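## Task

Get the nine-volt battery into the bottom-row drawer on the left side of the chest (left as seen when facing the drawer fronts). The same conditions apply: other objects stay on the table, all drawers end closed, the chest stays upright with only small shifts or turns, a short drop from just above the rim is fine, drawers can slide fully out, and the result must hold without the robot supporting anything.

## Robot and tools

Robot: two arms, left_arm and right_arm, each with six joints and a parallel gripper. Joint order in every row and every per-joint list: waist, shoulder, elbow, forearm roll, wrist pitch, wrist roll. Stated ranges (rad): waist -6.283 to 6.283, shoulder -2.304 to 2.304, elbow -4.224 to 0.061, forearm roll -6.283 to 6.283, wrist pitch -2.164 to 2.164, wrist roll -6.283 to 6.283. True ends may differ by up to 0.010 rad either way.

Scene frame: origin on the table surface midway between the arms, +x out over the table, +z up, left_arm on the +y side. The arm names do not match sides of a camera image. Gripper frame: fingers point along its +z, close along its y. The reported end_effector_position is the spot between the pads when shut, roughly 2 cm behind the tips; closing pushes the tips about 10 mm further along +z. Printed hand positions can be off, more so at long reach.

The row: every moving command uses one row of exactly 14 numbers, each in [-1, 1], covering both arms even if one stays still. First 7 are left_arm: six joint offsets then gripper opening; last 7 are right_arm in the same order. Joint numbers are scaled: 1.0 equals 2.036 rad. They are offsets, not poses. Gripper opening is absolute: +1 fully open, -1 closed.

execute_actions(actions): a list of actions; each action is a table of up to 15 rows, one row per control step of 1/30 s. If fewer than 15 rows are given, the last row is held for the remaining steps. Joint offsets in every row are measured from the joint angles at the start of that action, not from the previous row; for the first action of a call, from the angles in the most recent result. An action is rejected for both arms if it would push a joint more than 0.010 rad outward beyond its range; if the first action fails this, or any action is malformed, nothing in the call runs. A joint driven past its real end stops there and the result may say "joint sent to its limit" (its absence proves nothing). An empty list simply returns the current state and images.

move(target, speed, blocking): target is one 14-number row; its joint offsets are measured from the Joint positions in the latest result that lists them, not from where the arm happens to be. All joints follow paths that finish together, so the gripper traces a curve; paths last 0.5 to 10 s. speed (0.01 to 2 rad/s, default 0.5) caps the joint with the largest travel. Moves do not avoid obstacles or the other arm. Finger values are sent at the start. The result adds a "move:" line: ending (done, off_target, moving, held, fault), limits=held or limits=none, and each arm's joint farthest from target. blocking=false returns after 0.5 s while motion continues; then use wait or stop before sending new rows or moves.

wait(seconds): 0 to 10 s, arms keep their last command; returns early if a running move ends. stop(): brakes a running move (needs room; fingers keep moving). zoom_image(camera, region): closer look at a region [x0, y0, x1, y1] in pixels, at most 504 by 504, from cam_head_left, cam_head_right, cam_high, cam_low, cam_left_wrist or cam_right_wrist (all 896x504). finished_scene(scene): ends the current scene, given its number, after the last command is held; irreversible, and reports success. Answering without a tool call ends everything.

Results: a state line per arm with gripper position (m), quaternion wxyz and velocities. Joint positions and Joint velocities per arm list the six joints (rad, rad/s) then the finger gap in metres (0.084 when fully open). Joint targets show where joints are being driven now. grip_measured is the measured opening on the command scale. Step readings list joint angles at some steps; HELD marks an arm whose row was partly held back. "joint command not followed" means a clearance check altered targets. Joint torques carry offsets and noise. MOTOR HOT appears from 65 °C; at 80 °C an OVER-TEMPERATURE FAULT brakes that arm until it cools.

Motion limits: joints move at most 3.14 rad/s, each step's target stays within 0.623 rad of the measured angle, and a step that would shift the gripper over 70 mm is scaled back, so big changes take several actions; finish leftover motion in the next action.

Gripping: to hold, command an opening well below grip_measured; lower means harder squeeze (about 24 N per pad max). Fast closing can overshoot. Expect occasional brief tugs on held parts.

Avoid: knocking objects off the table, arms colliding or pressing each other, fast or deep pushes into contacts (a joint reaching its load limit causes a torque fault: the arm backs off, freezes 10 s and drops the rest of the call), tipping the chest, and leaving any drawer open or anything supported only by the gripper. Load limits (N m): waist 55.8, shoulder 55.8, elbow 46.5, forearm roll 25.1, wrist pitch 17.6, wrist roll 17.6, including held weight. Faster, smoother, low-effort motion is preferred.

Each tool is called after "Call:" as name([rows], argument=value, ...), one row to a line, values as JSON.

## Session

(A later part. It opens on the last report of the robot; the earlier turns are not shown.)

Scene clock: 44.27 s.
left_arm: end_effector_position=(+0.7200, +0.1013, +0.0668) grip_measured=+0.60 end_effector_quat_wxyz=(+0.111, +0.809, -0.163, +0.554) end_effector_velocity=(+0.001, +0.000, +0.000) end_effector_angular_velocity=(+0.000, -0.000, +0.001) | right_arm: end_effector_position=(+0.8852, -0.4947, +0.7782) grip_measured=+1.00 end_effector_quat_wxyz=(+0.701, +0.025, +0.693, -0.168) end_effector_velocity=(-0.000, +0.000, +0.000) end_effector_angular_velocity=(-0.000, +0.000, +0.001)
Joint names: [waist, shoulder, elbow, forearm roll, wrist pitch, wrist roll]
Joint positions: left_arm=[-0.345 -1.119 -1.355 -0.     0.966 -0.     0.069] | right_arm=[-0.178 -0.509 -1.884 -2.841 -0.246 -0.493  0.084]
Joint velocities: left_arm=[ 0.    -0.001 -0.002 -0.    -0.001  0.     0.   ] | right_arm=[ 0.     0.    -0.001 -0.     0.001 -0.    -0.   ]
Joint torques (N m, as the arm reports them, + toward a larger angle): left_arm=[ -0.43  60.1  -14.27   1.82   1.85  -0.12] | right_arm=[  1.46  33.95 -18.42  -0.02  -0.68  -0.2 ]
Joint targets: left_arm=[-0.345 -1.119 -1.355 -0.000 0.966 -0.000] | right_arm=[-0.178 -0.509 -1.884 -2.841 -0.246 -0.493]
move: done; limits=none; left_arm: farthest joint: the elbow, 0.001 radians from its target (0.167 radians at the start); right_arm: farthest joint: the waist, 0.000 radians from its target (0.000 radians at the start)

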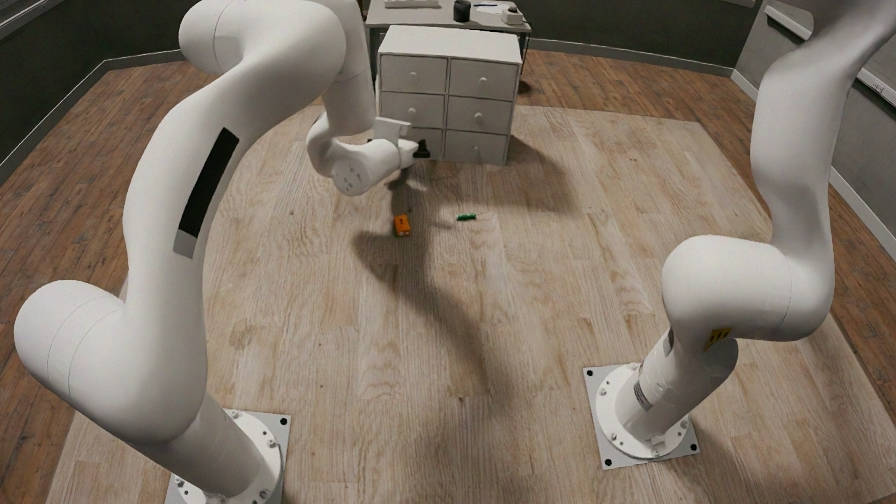

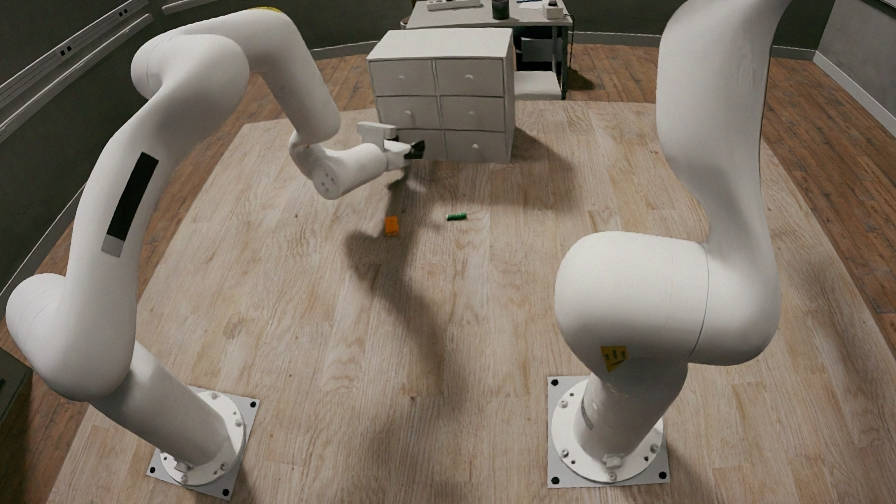

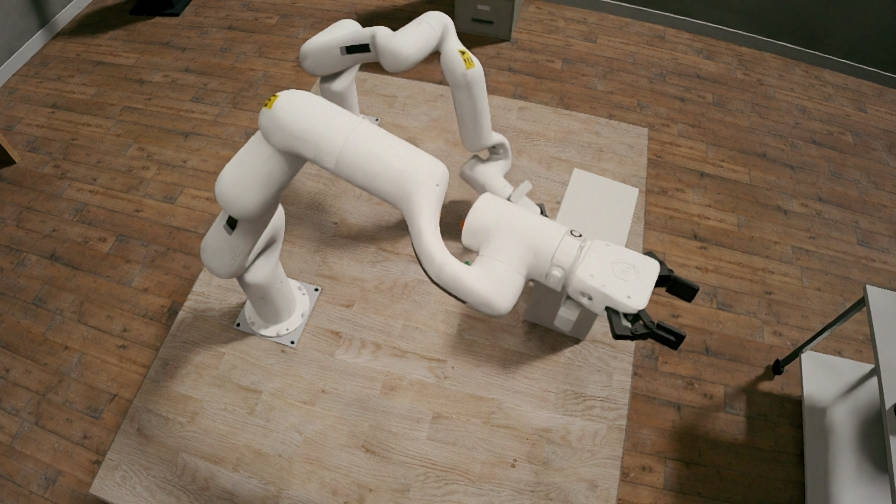

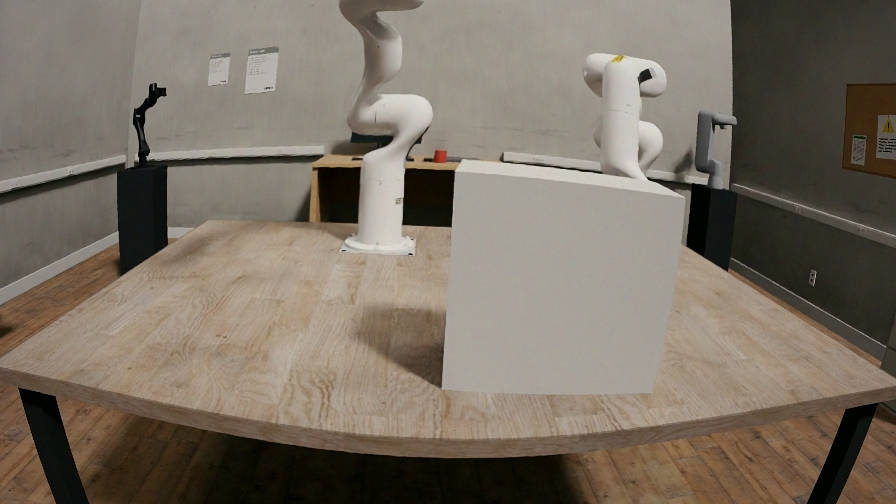

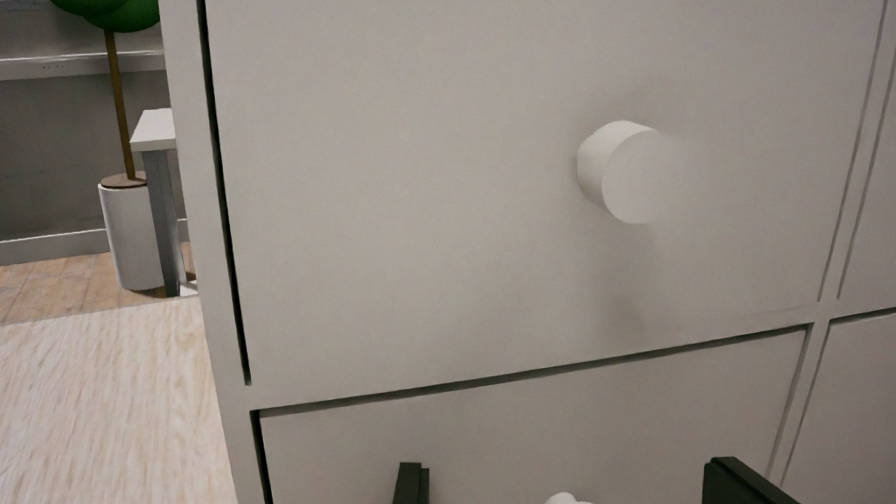

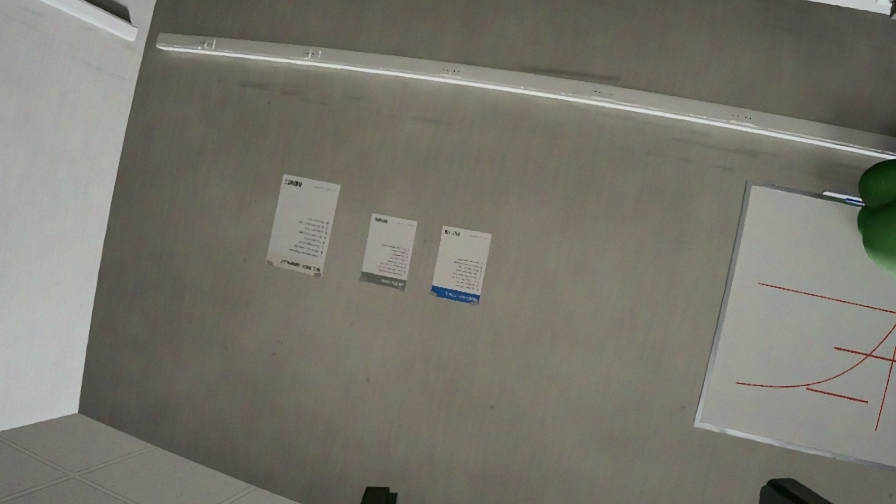

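Call:
move(target=[0,-0.008,-0.006,0,0,0,0.6, 0,0,0,0,0,0,1], speed=0.05)

Call:
move(target=[0,0,0,0,0,0,-1, 0,0,0,0,0,0,1])

Scene clock: 48.17 s.
left_arm: end_effector_position=(+0.7207, +0.1010, +0.0592) grip_measured=+0.60 end_effector_quat_wxyz=(+0.111, +0.810, -0.163, +0.553) end_effector_velocity=(+0.000, +0.000, -0.000) end_effector_angular_velocity=(-0.001, +0.001, +0.001) | right_arm: end_effector_position=(+0.8852, -0.4947, +0.7782) grip_measured=+1.00 end_effector_quat_wxyz=(+0.701, +0.025, +0.693, -0.168) end_effector_velocity=(-0.000, -0.001, -0.000) end_effector_angular_velocity=(-0.000, -0.000, -0.001)
Joint names: [waist, shoulder, elbow, forearm roll, wrist pitch, wrist roll]
Joint positions: left_arm=[-0.345 -1.135 -1.367 -0.     0.966 -0.     0.069] | right_arm=[-0.178 -0.509 -1.884 -2.841 -0.246 -0.493  0.084]
Joint velocities: left_arm=[ 0.001  0.     0.     0.    -0.    -0.002 -0.   ] | right_arm=[-0.001 -0.     0.     0.    -0.001 -0.    -0.   ]
Joint torques (N m, as the arm reports them, + toward a larger angle): left_arm=[  7.18  56.67 -15.23   1.46   1.51   0.07] | right_arm=[ -2.55  36.22 -18.17   0.33  -1.07  -0.25]
Joint targets: left_arm=[-0.345 -1.135 -1.367 -0.000 0.966 -0.000] | right_arm=[-0.178 -0.509 -1.884 -2.841 -0.246 -0.493]
move: done; limits=none; left_arm: farthest joint: the waist, 0.000 radians from its target (0.000 radians at the start); right_arm: farthest joint: the waist, 0.000 radians from its target (0.000 radians at the start)

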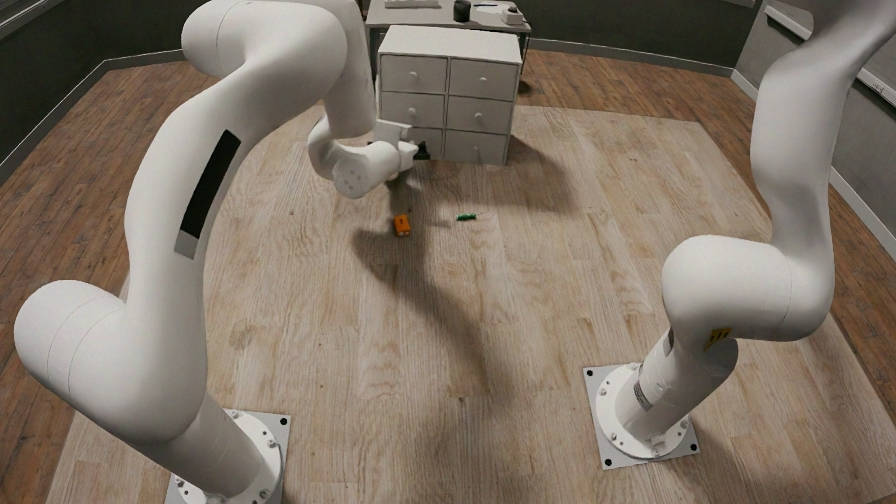

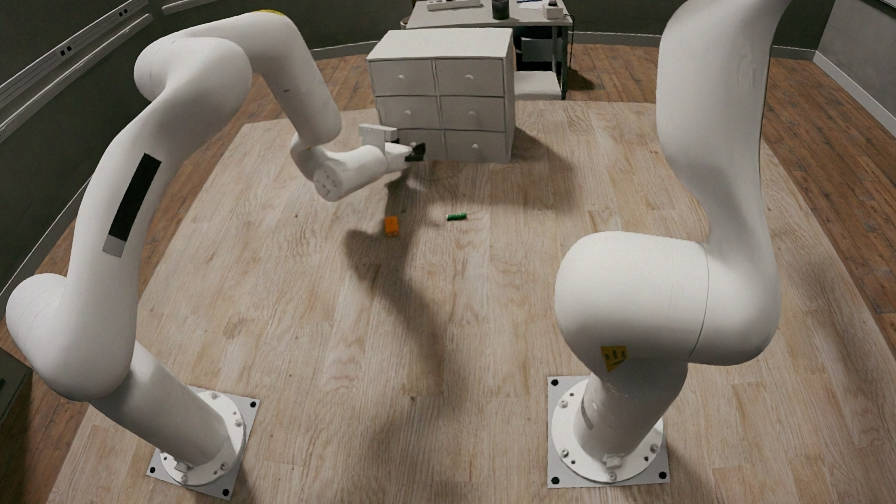

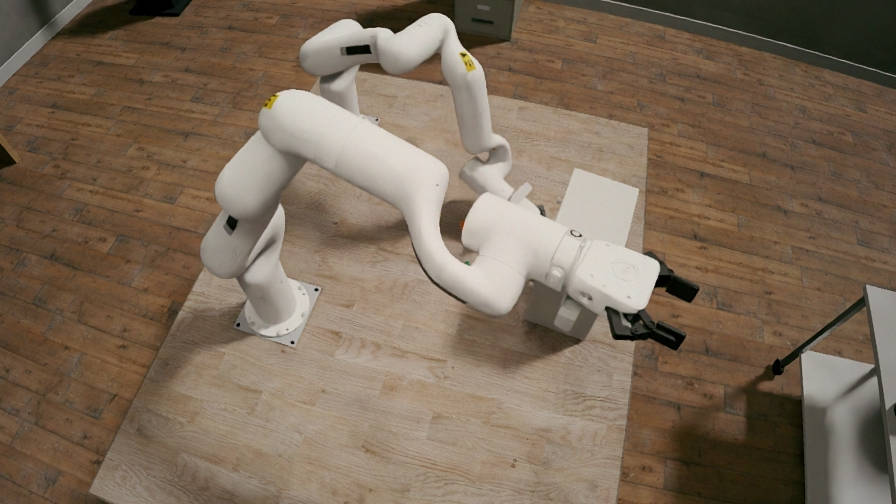

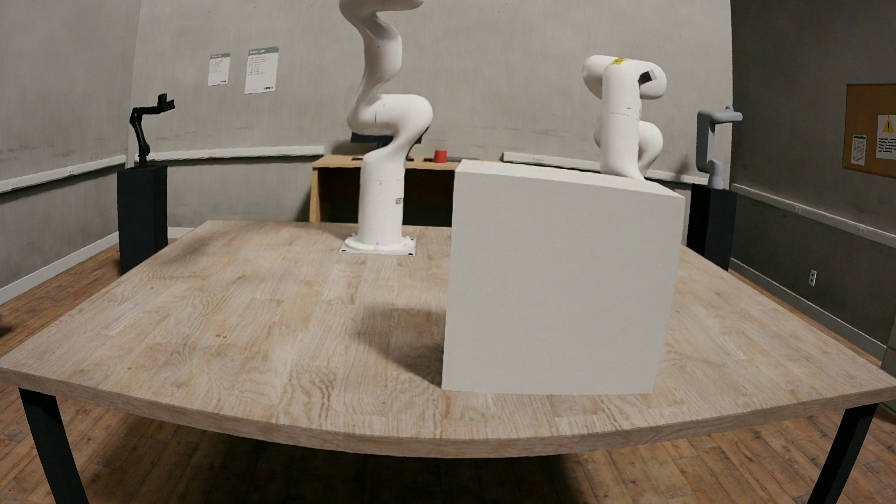

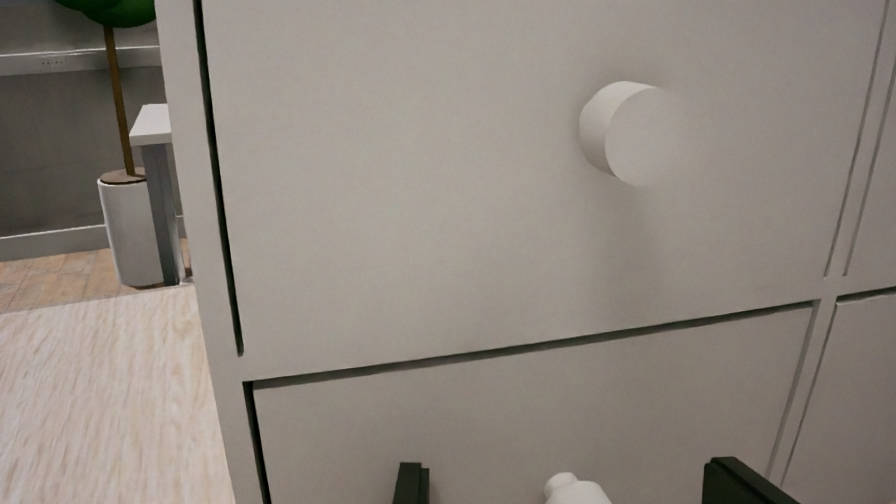

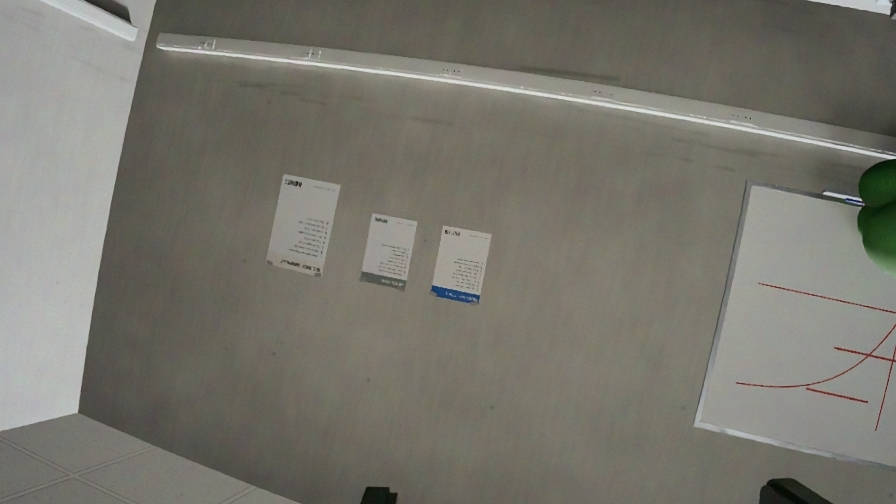

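Scene clock: 48.67 s.
left_arm: end_effector_position=(+0.7210, +0.1006, +0.0597) grip_measured=-0.64 end_effector_quat_wxyz=(+0.111, +0.809, -0.163, +0.553) end_effector_velocity=(-0.000, +0.001, +0.001) end_effector_angular_velocity=(-0.000, -0.000, +0.001) | right_arm: end_effector_position=(+0.8852, -0.4947, +0.7782) grip_measured=+1.00 end_effector_quat_wxyz=(+0.701, +0.025, +0.693, -0.168) end_effector_velocity=(+0.000, +0.001, -0.001) end_effector_angular_velocity=(+0.000, +0.001, +0.001)
Joint names: [waist, shoulder, elbow, forearm roll, wrist pitch, wrist roll]
Joint positions: left_arm=[-0.345 -1.135 -1.368  0.     0.966 -0.     0.016] | right_arm=[-0.178 -0.509 -1.884 -2.841 -0.246 -0.493  0.084]
Joint velocities: left_arm=[ 0.001  0.002  0.003 -0.001  0.001  0.     0.   ] | right_arm=[0.001 0.    0.001 0.    0.    0.    0.   ]
Joint torques (N m, as the arm reports them, + toward a larger angle): left_arm=[  5.5   58.34 -11.79   1.28   1.72   0.26] | right_arm=[ -0.78  34.16 -18.24   0.21  -0.98  -0.2 ]
Joint targets: left_arm=[-0.345 -1.135 -1.367 -0.000 0.966 -0.000] | right_arm=[-0.178 -0.509 -1.884 -2.841 -0.246 -0.493]
move: done; limits=none; left_arm: farthest joint: the elbow, 0.001 radians from its target (0.000 radians at the start); right_arm: farthest joint: the waist, 0.000 radians from its target (0.000 radians at the start)

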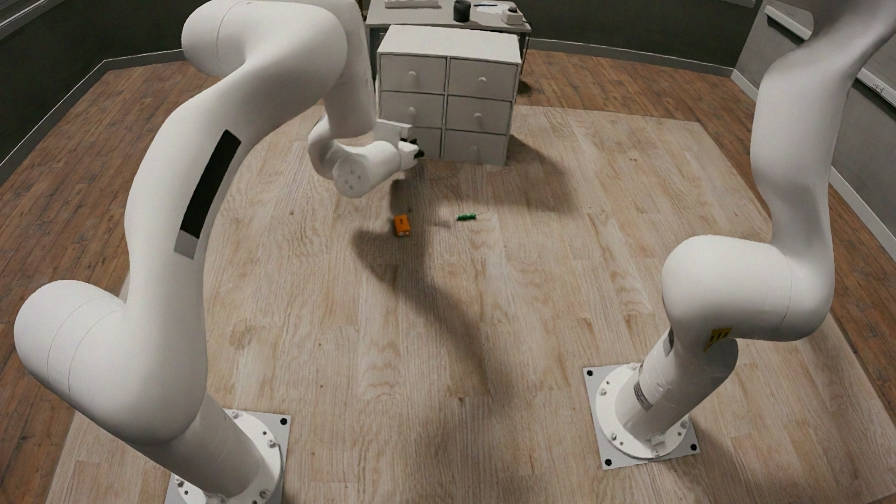

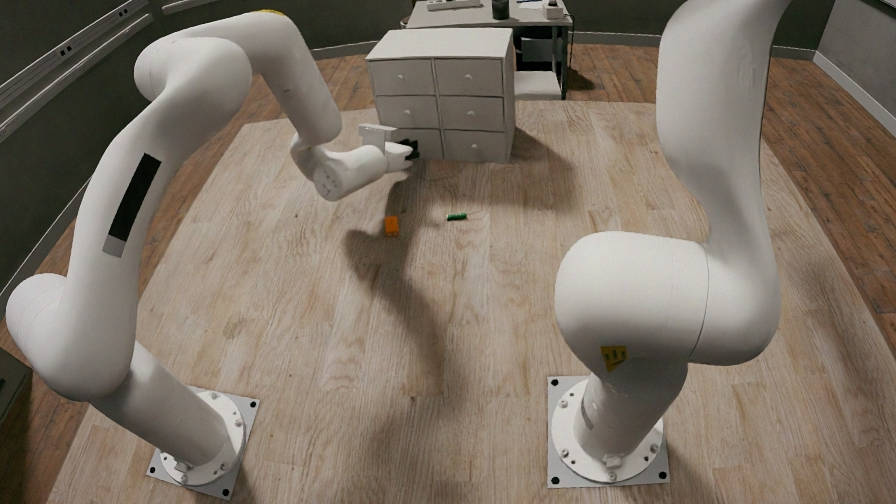

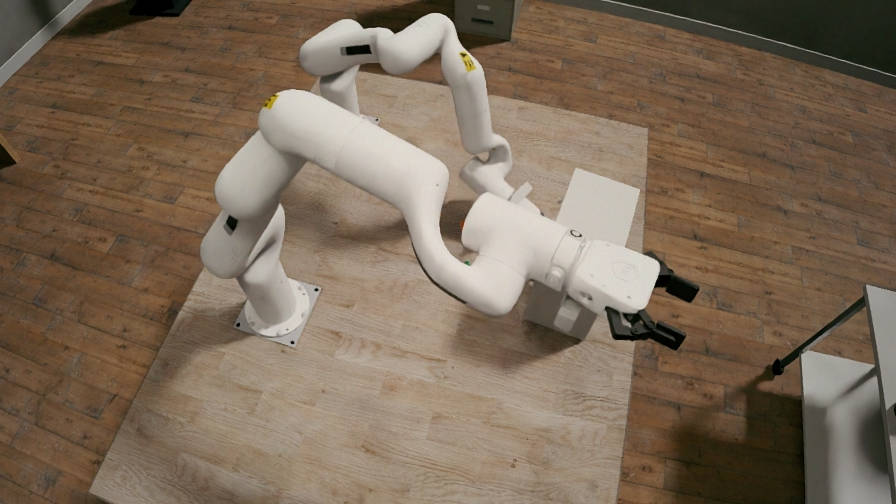

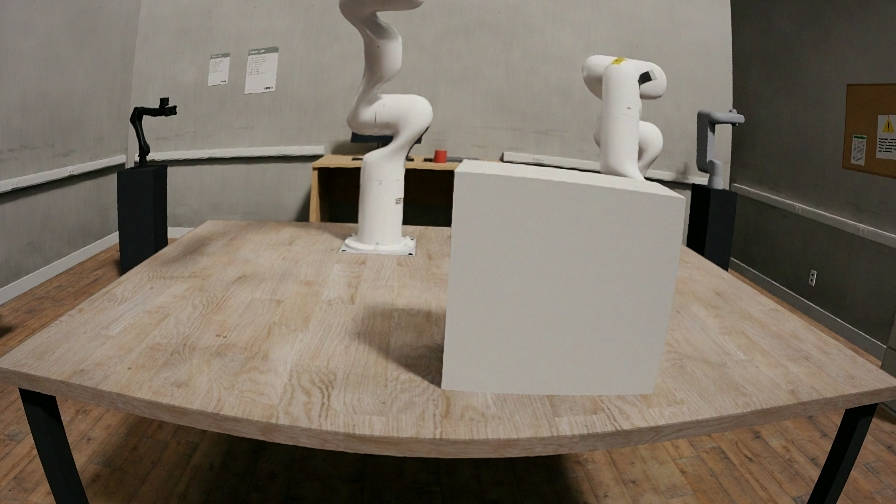

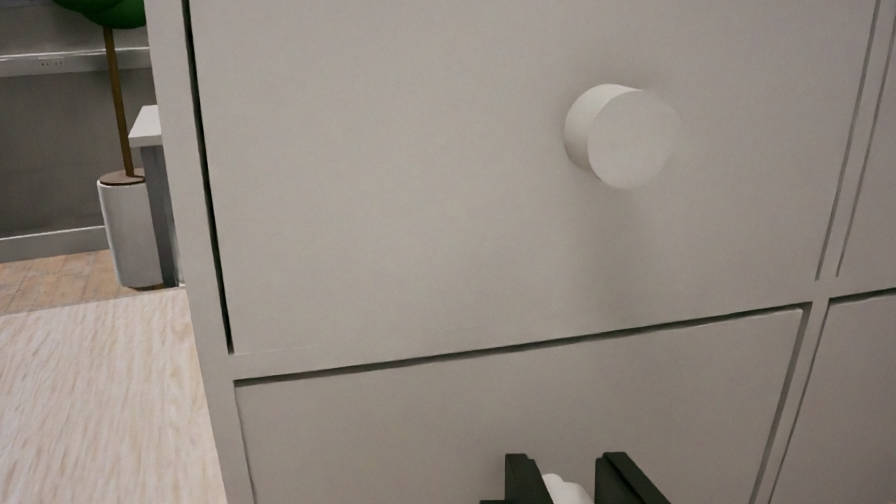

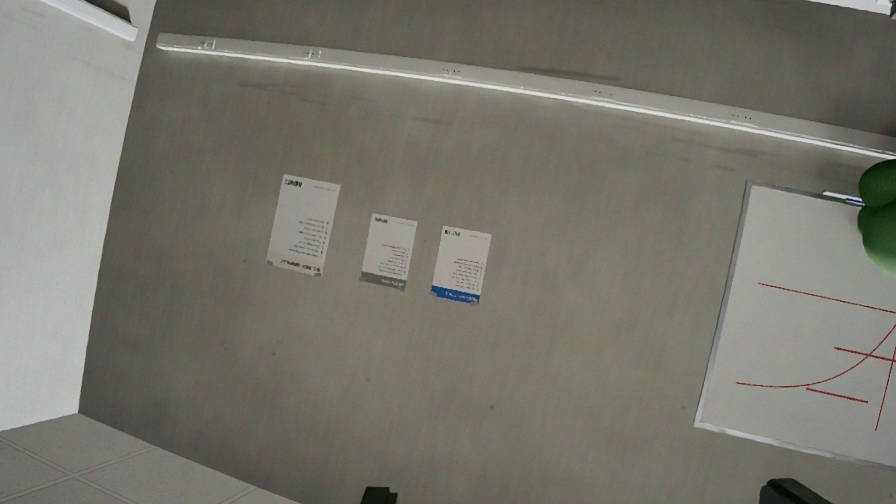

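Call:
move(target=[0,0.036,0.11,0,0.082,0,-1, 0,0,0,0,0,0,1], speed=0.08)

Scene clock: 56.07 s.
left_arm: end_effector_position=(+0.6550, +0.1283, +0.0561) grip_measured=-0.64 end_effector_quat_wxyz=(+0.113, +0.805, -0.162, +0.559) end_effector_velocity=(+0.001, +0.000, +0.001) end_effector_angular_velocity=(-0.001, -0.002, +0.000) | right_arm: end_effector_position=(+0.8852, -0.4947, +0.7782) grip_measured=+1.00 end_effector_quat_wxyz=(+0.701, +0.025, +0.693, -0.168) end_effector_velocity=(+0.000, +0.000, -0.001) end_effector_angular_velocity=(+0.000, +0.001, +0.001)
Joint names: [waist, shoulder, elbow, forearm roll, wrist pitch, wrist roll]
Joint positions: left_arm=[-0.345 -1.062 -1.144  0.     1.132 -0.     0.016] | right_arm=[-0.178 -0.509 -1.884 -2.841 -0.246 -0.493  0.084]
Joint velocities: left_arm=[ 0.001  0.001 -0.     0.     0.001 -0.    -0.   ] | right_arm=[ 0.    -0.     0.001 -0.     0.     0.    -0.   ]
Joint torques (N m, as the arm reports them, + toward a larger angle): left_arm=[ 7.22 51.07 -5.52  0.67  1.13  0.1 ] | right_arm=[  1.11  34.09 -17.52   0.15  -1.09  -0.27]
Joint targets: left_arm=[-0.345 -1.062 -1.144 0.000 1.133 -0.000] | right_arm=[-0.178 -0.509 -1.884 -2.841 -0.246 -0.493]
move: done; limits=none; left_arm: farthest joint: the waist, 0.000 radians from its target (0.000 radians at the start); right_arm: farthest joint: the waist, 0.000 radians from its target (0.000 radians at the start)

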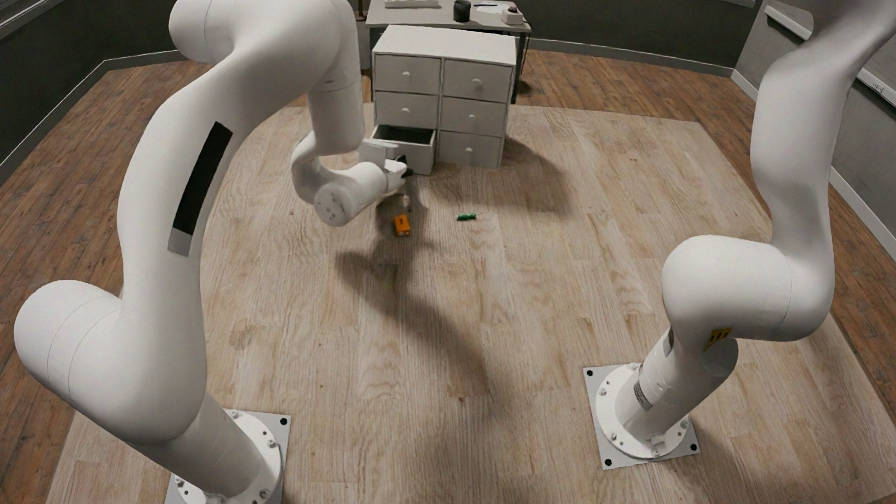

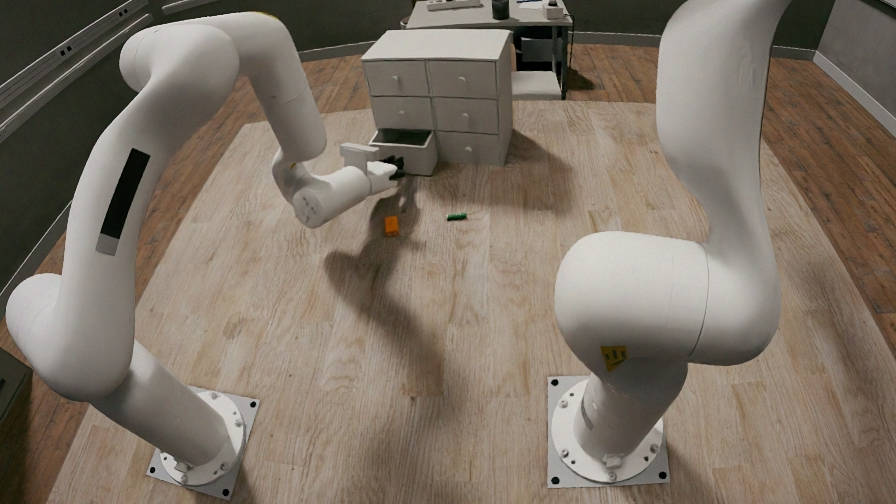

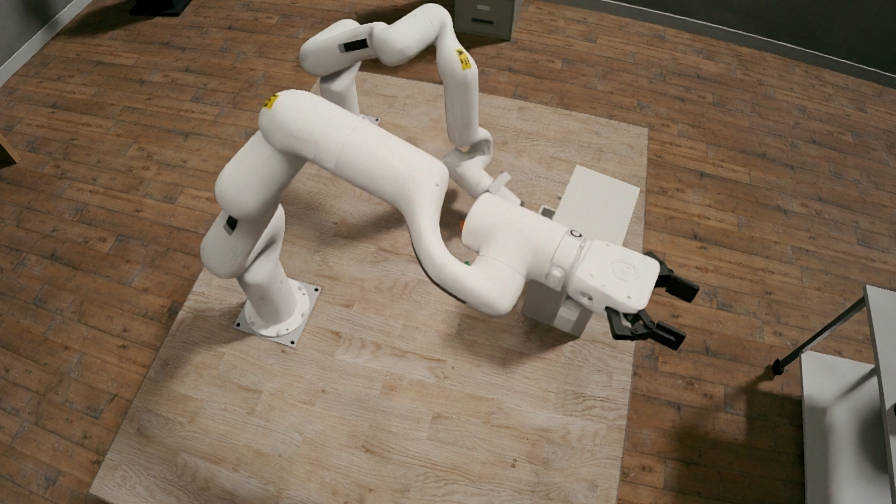

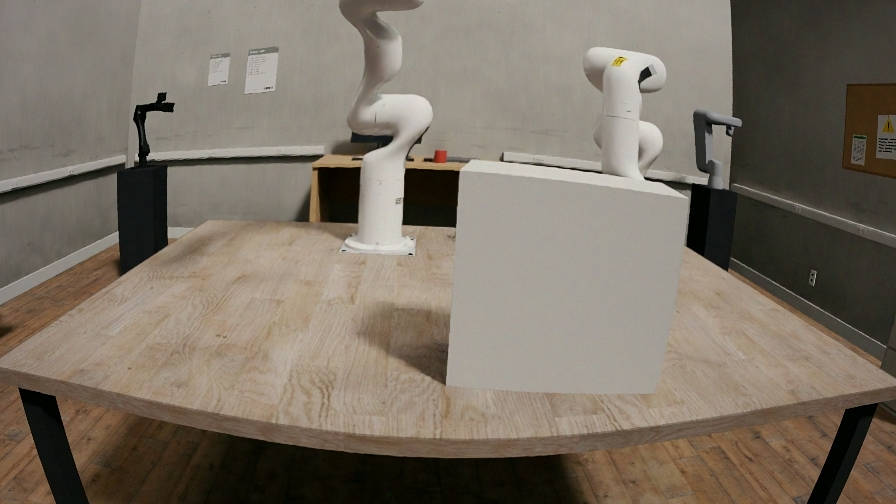

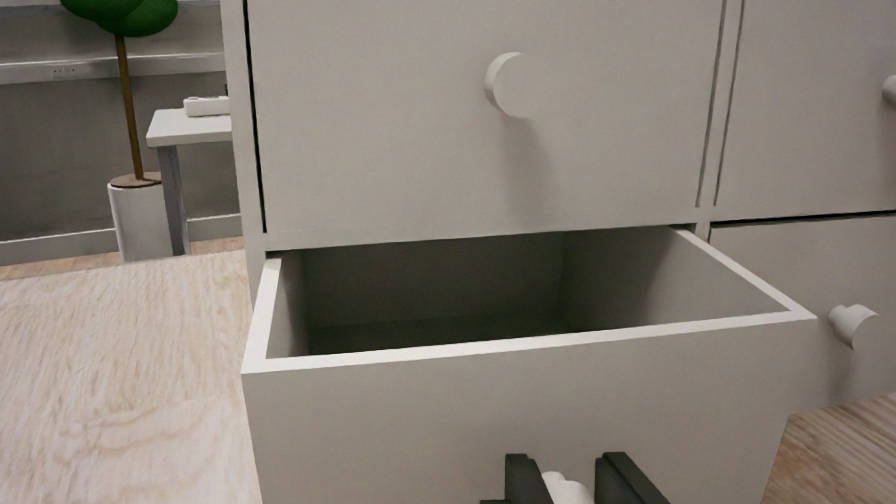

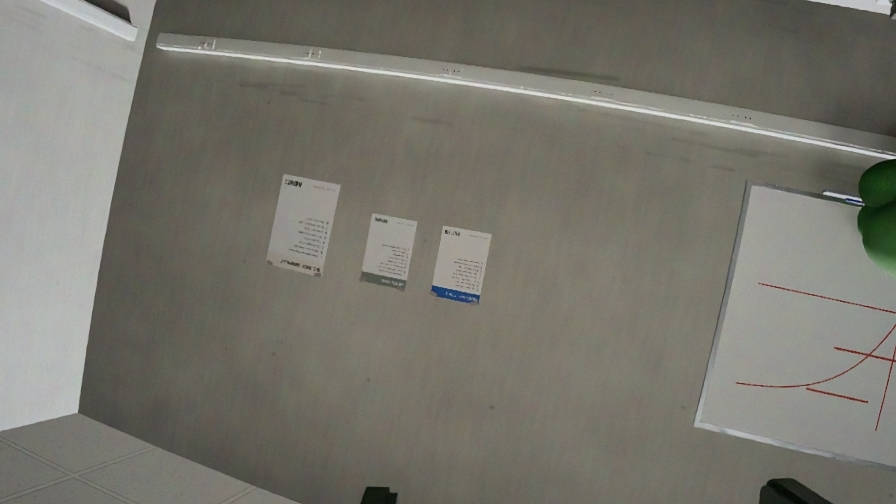

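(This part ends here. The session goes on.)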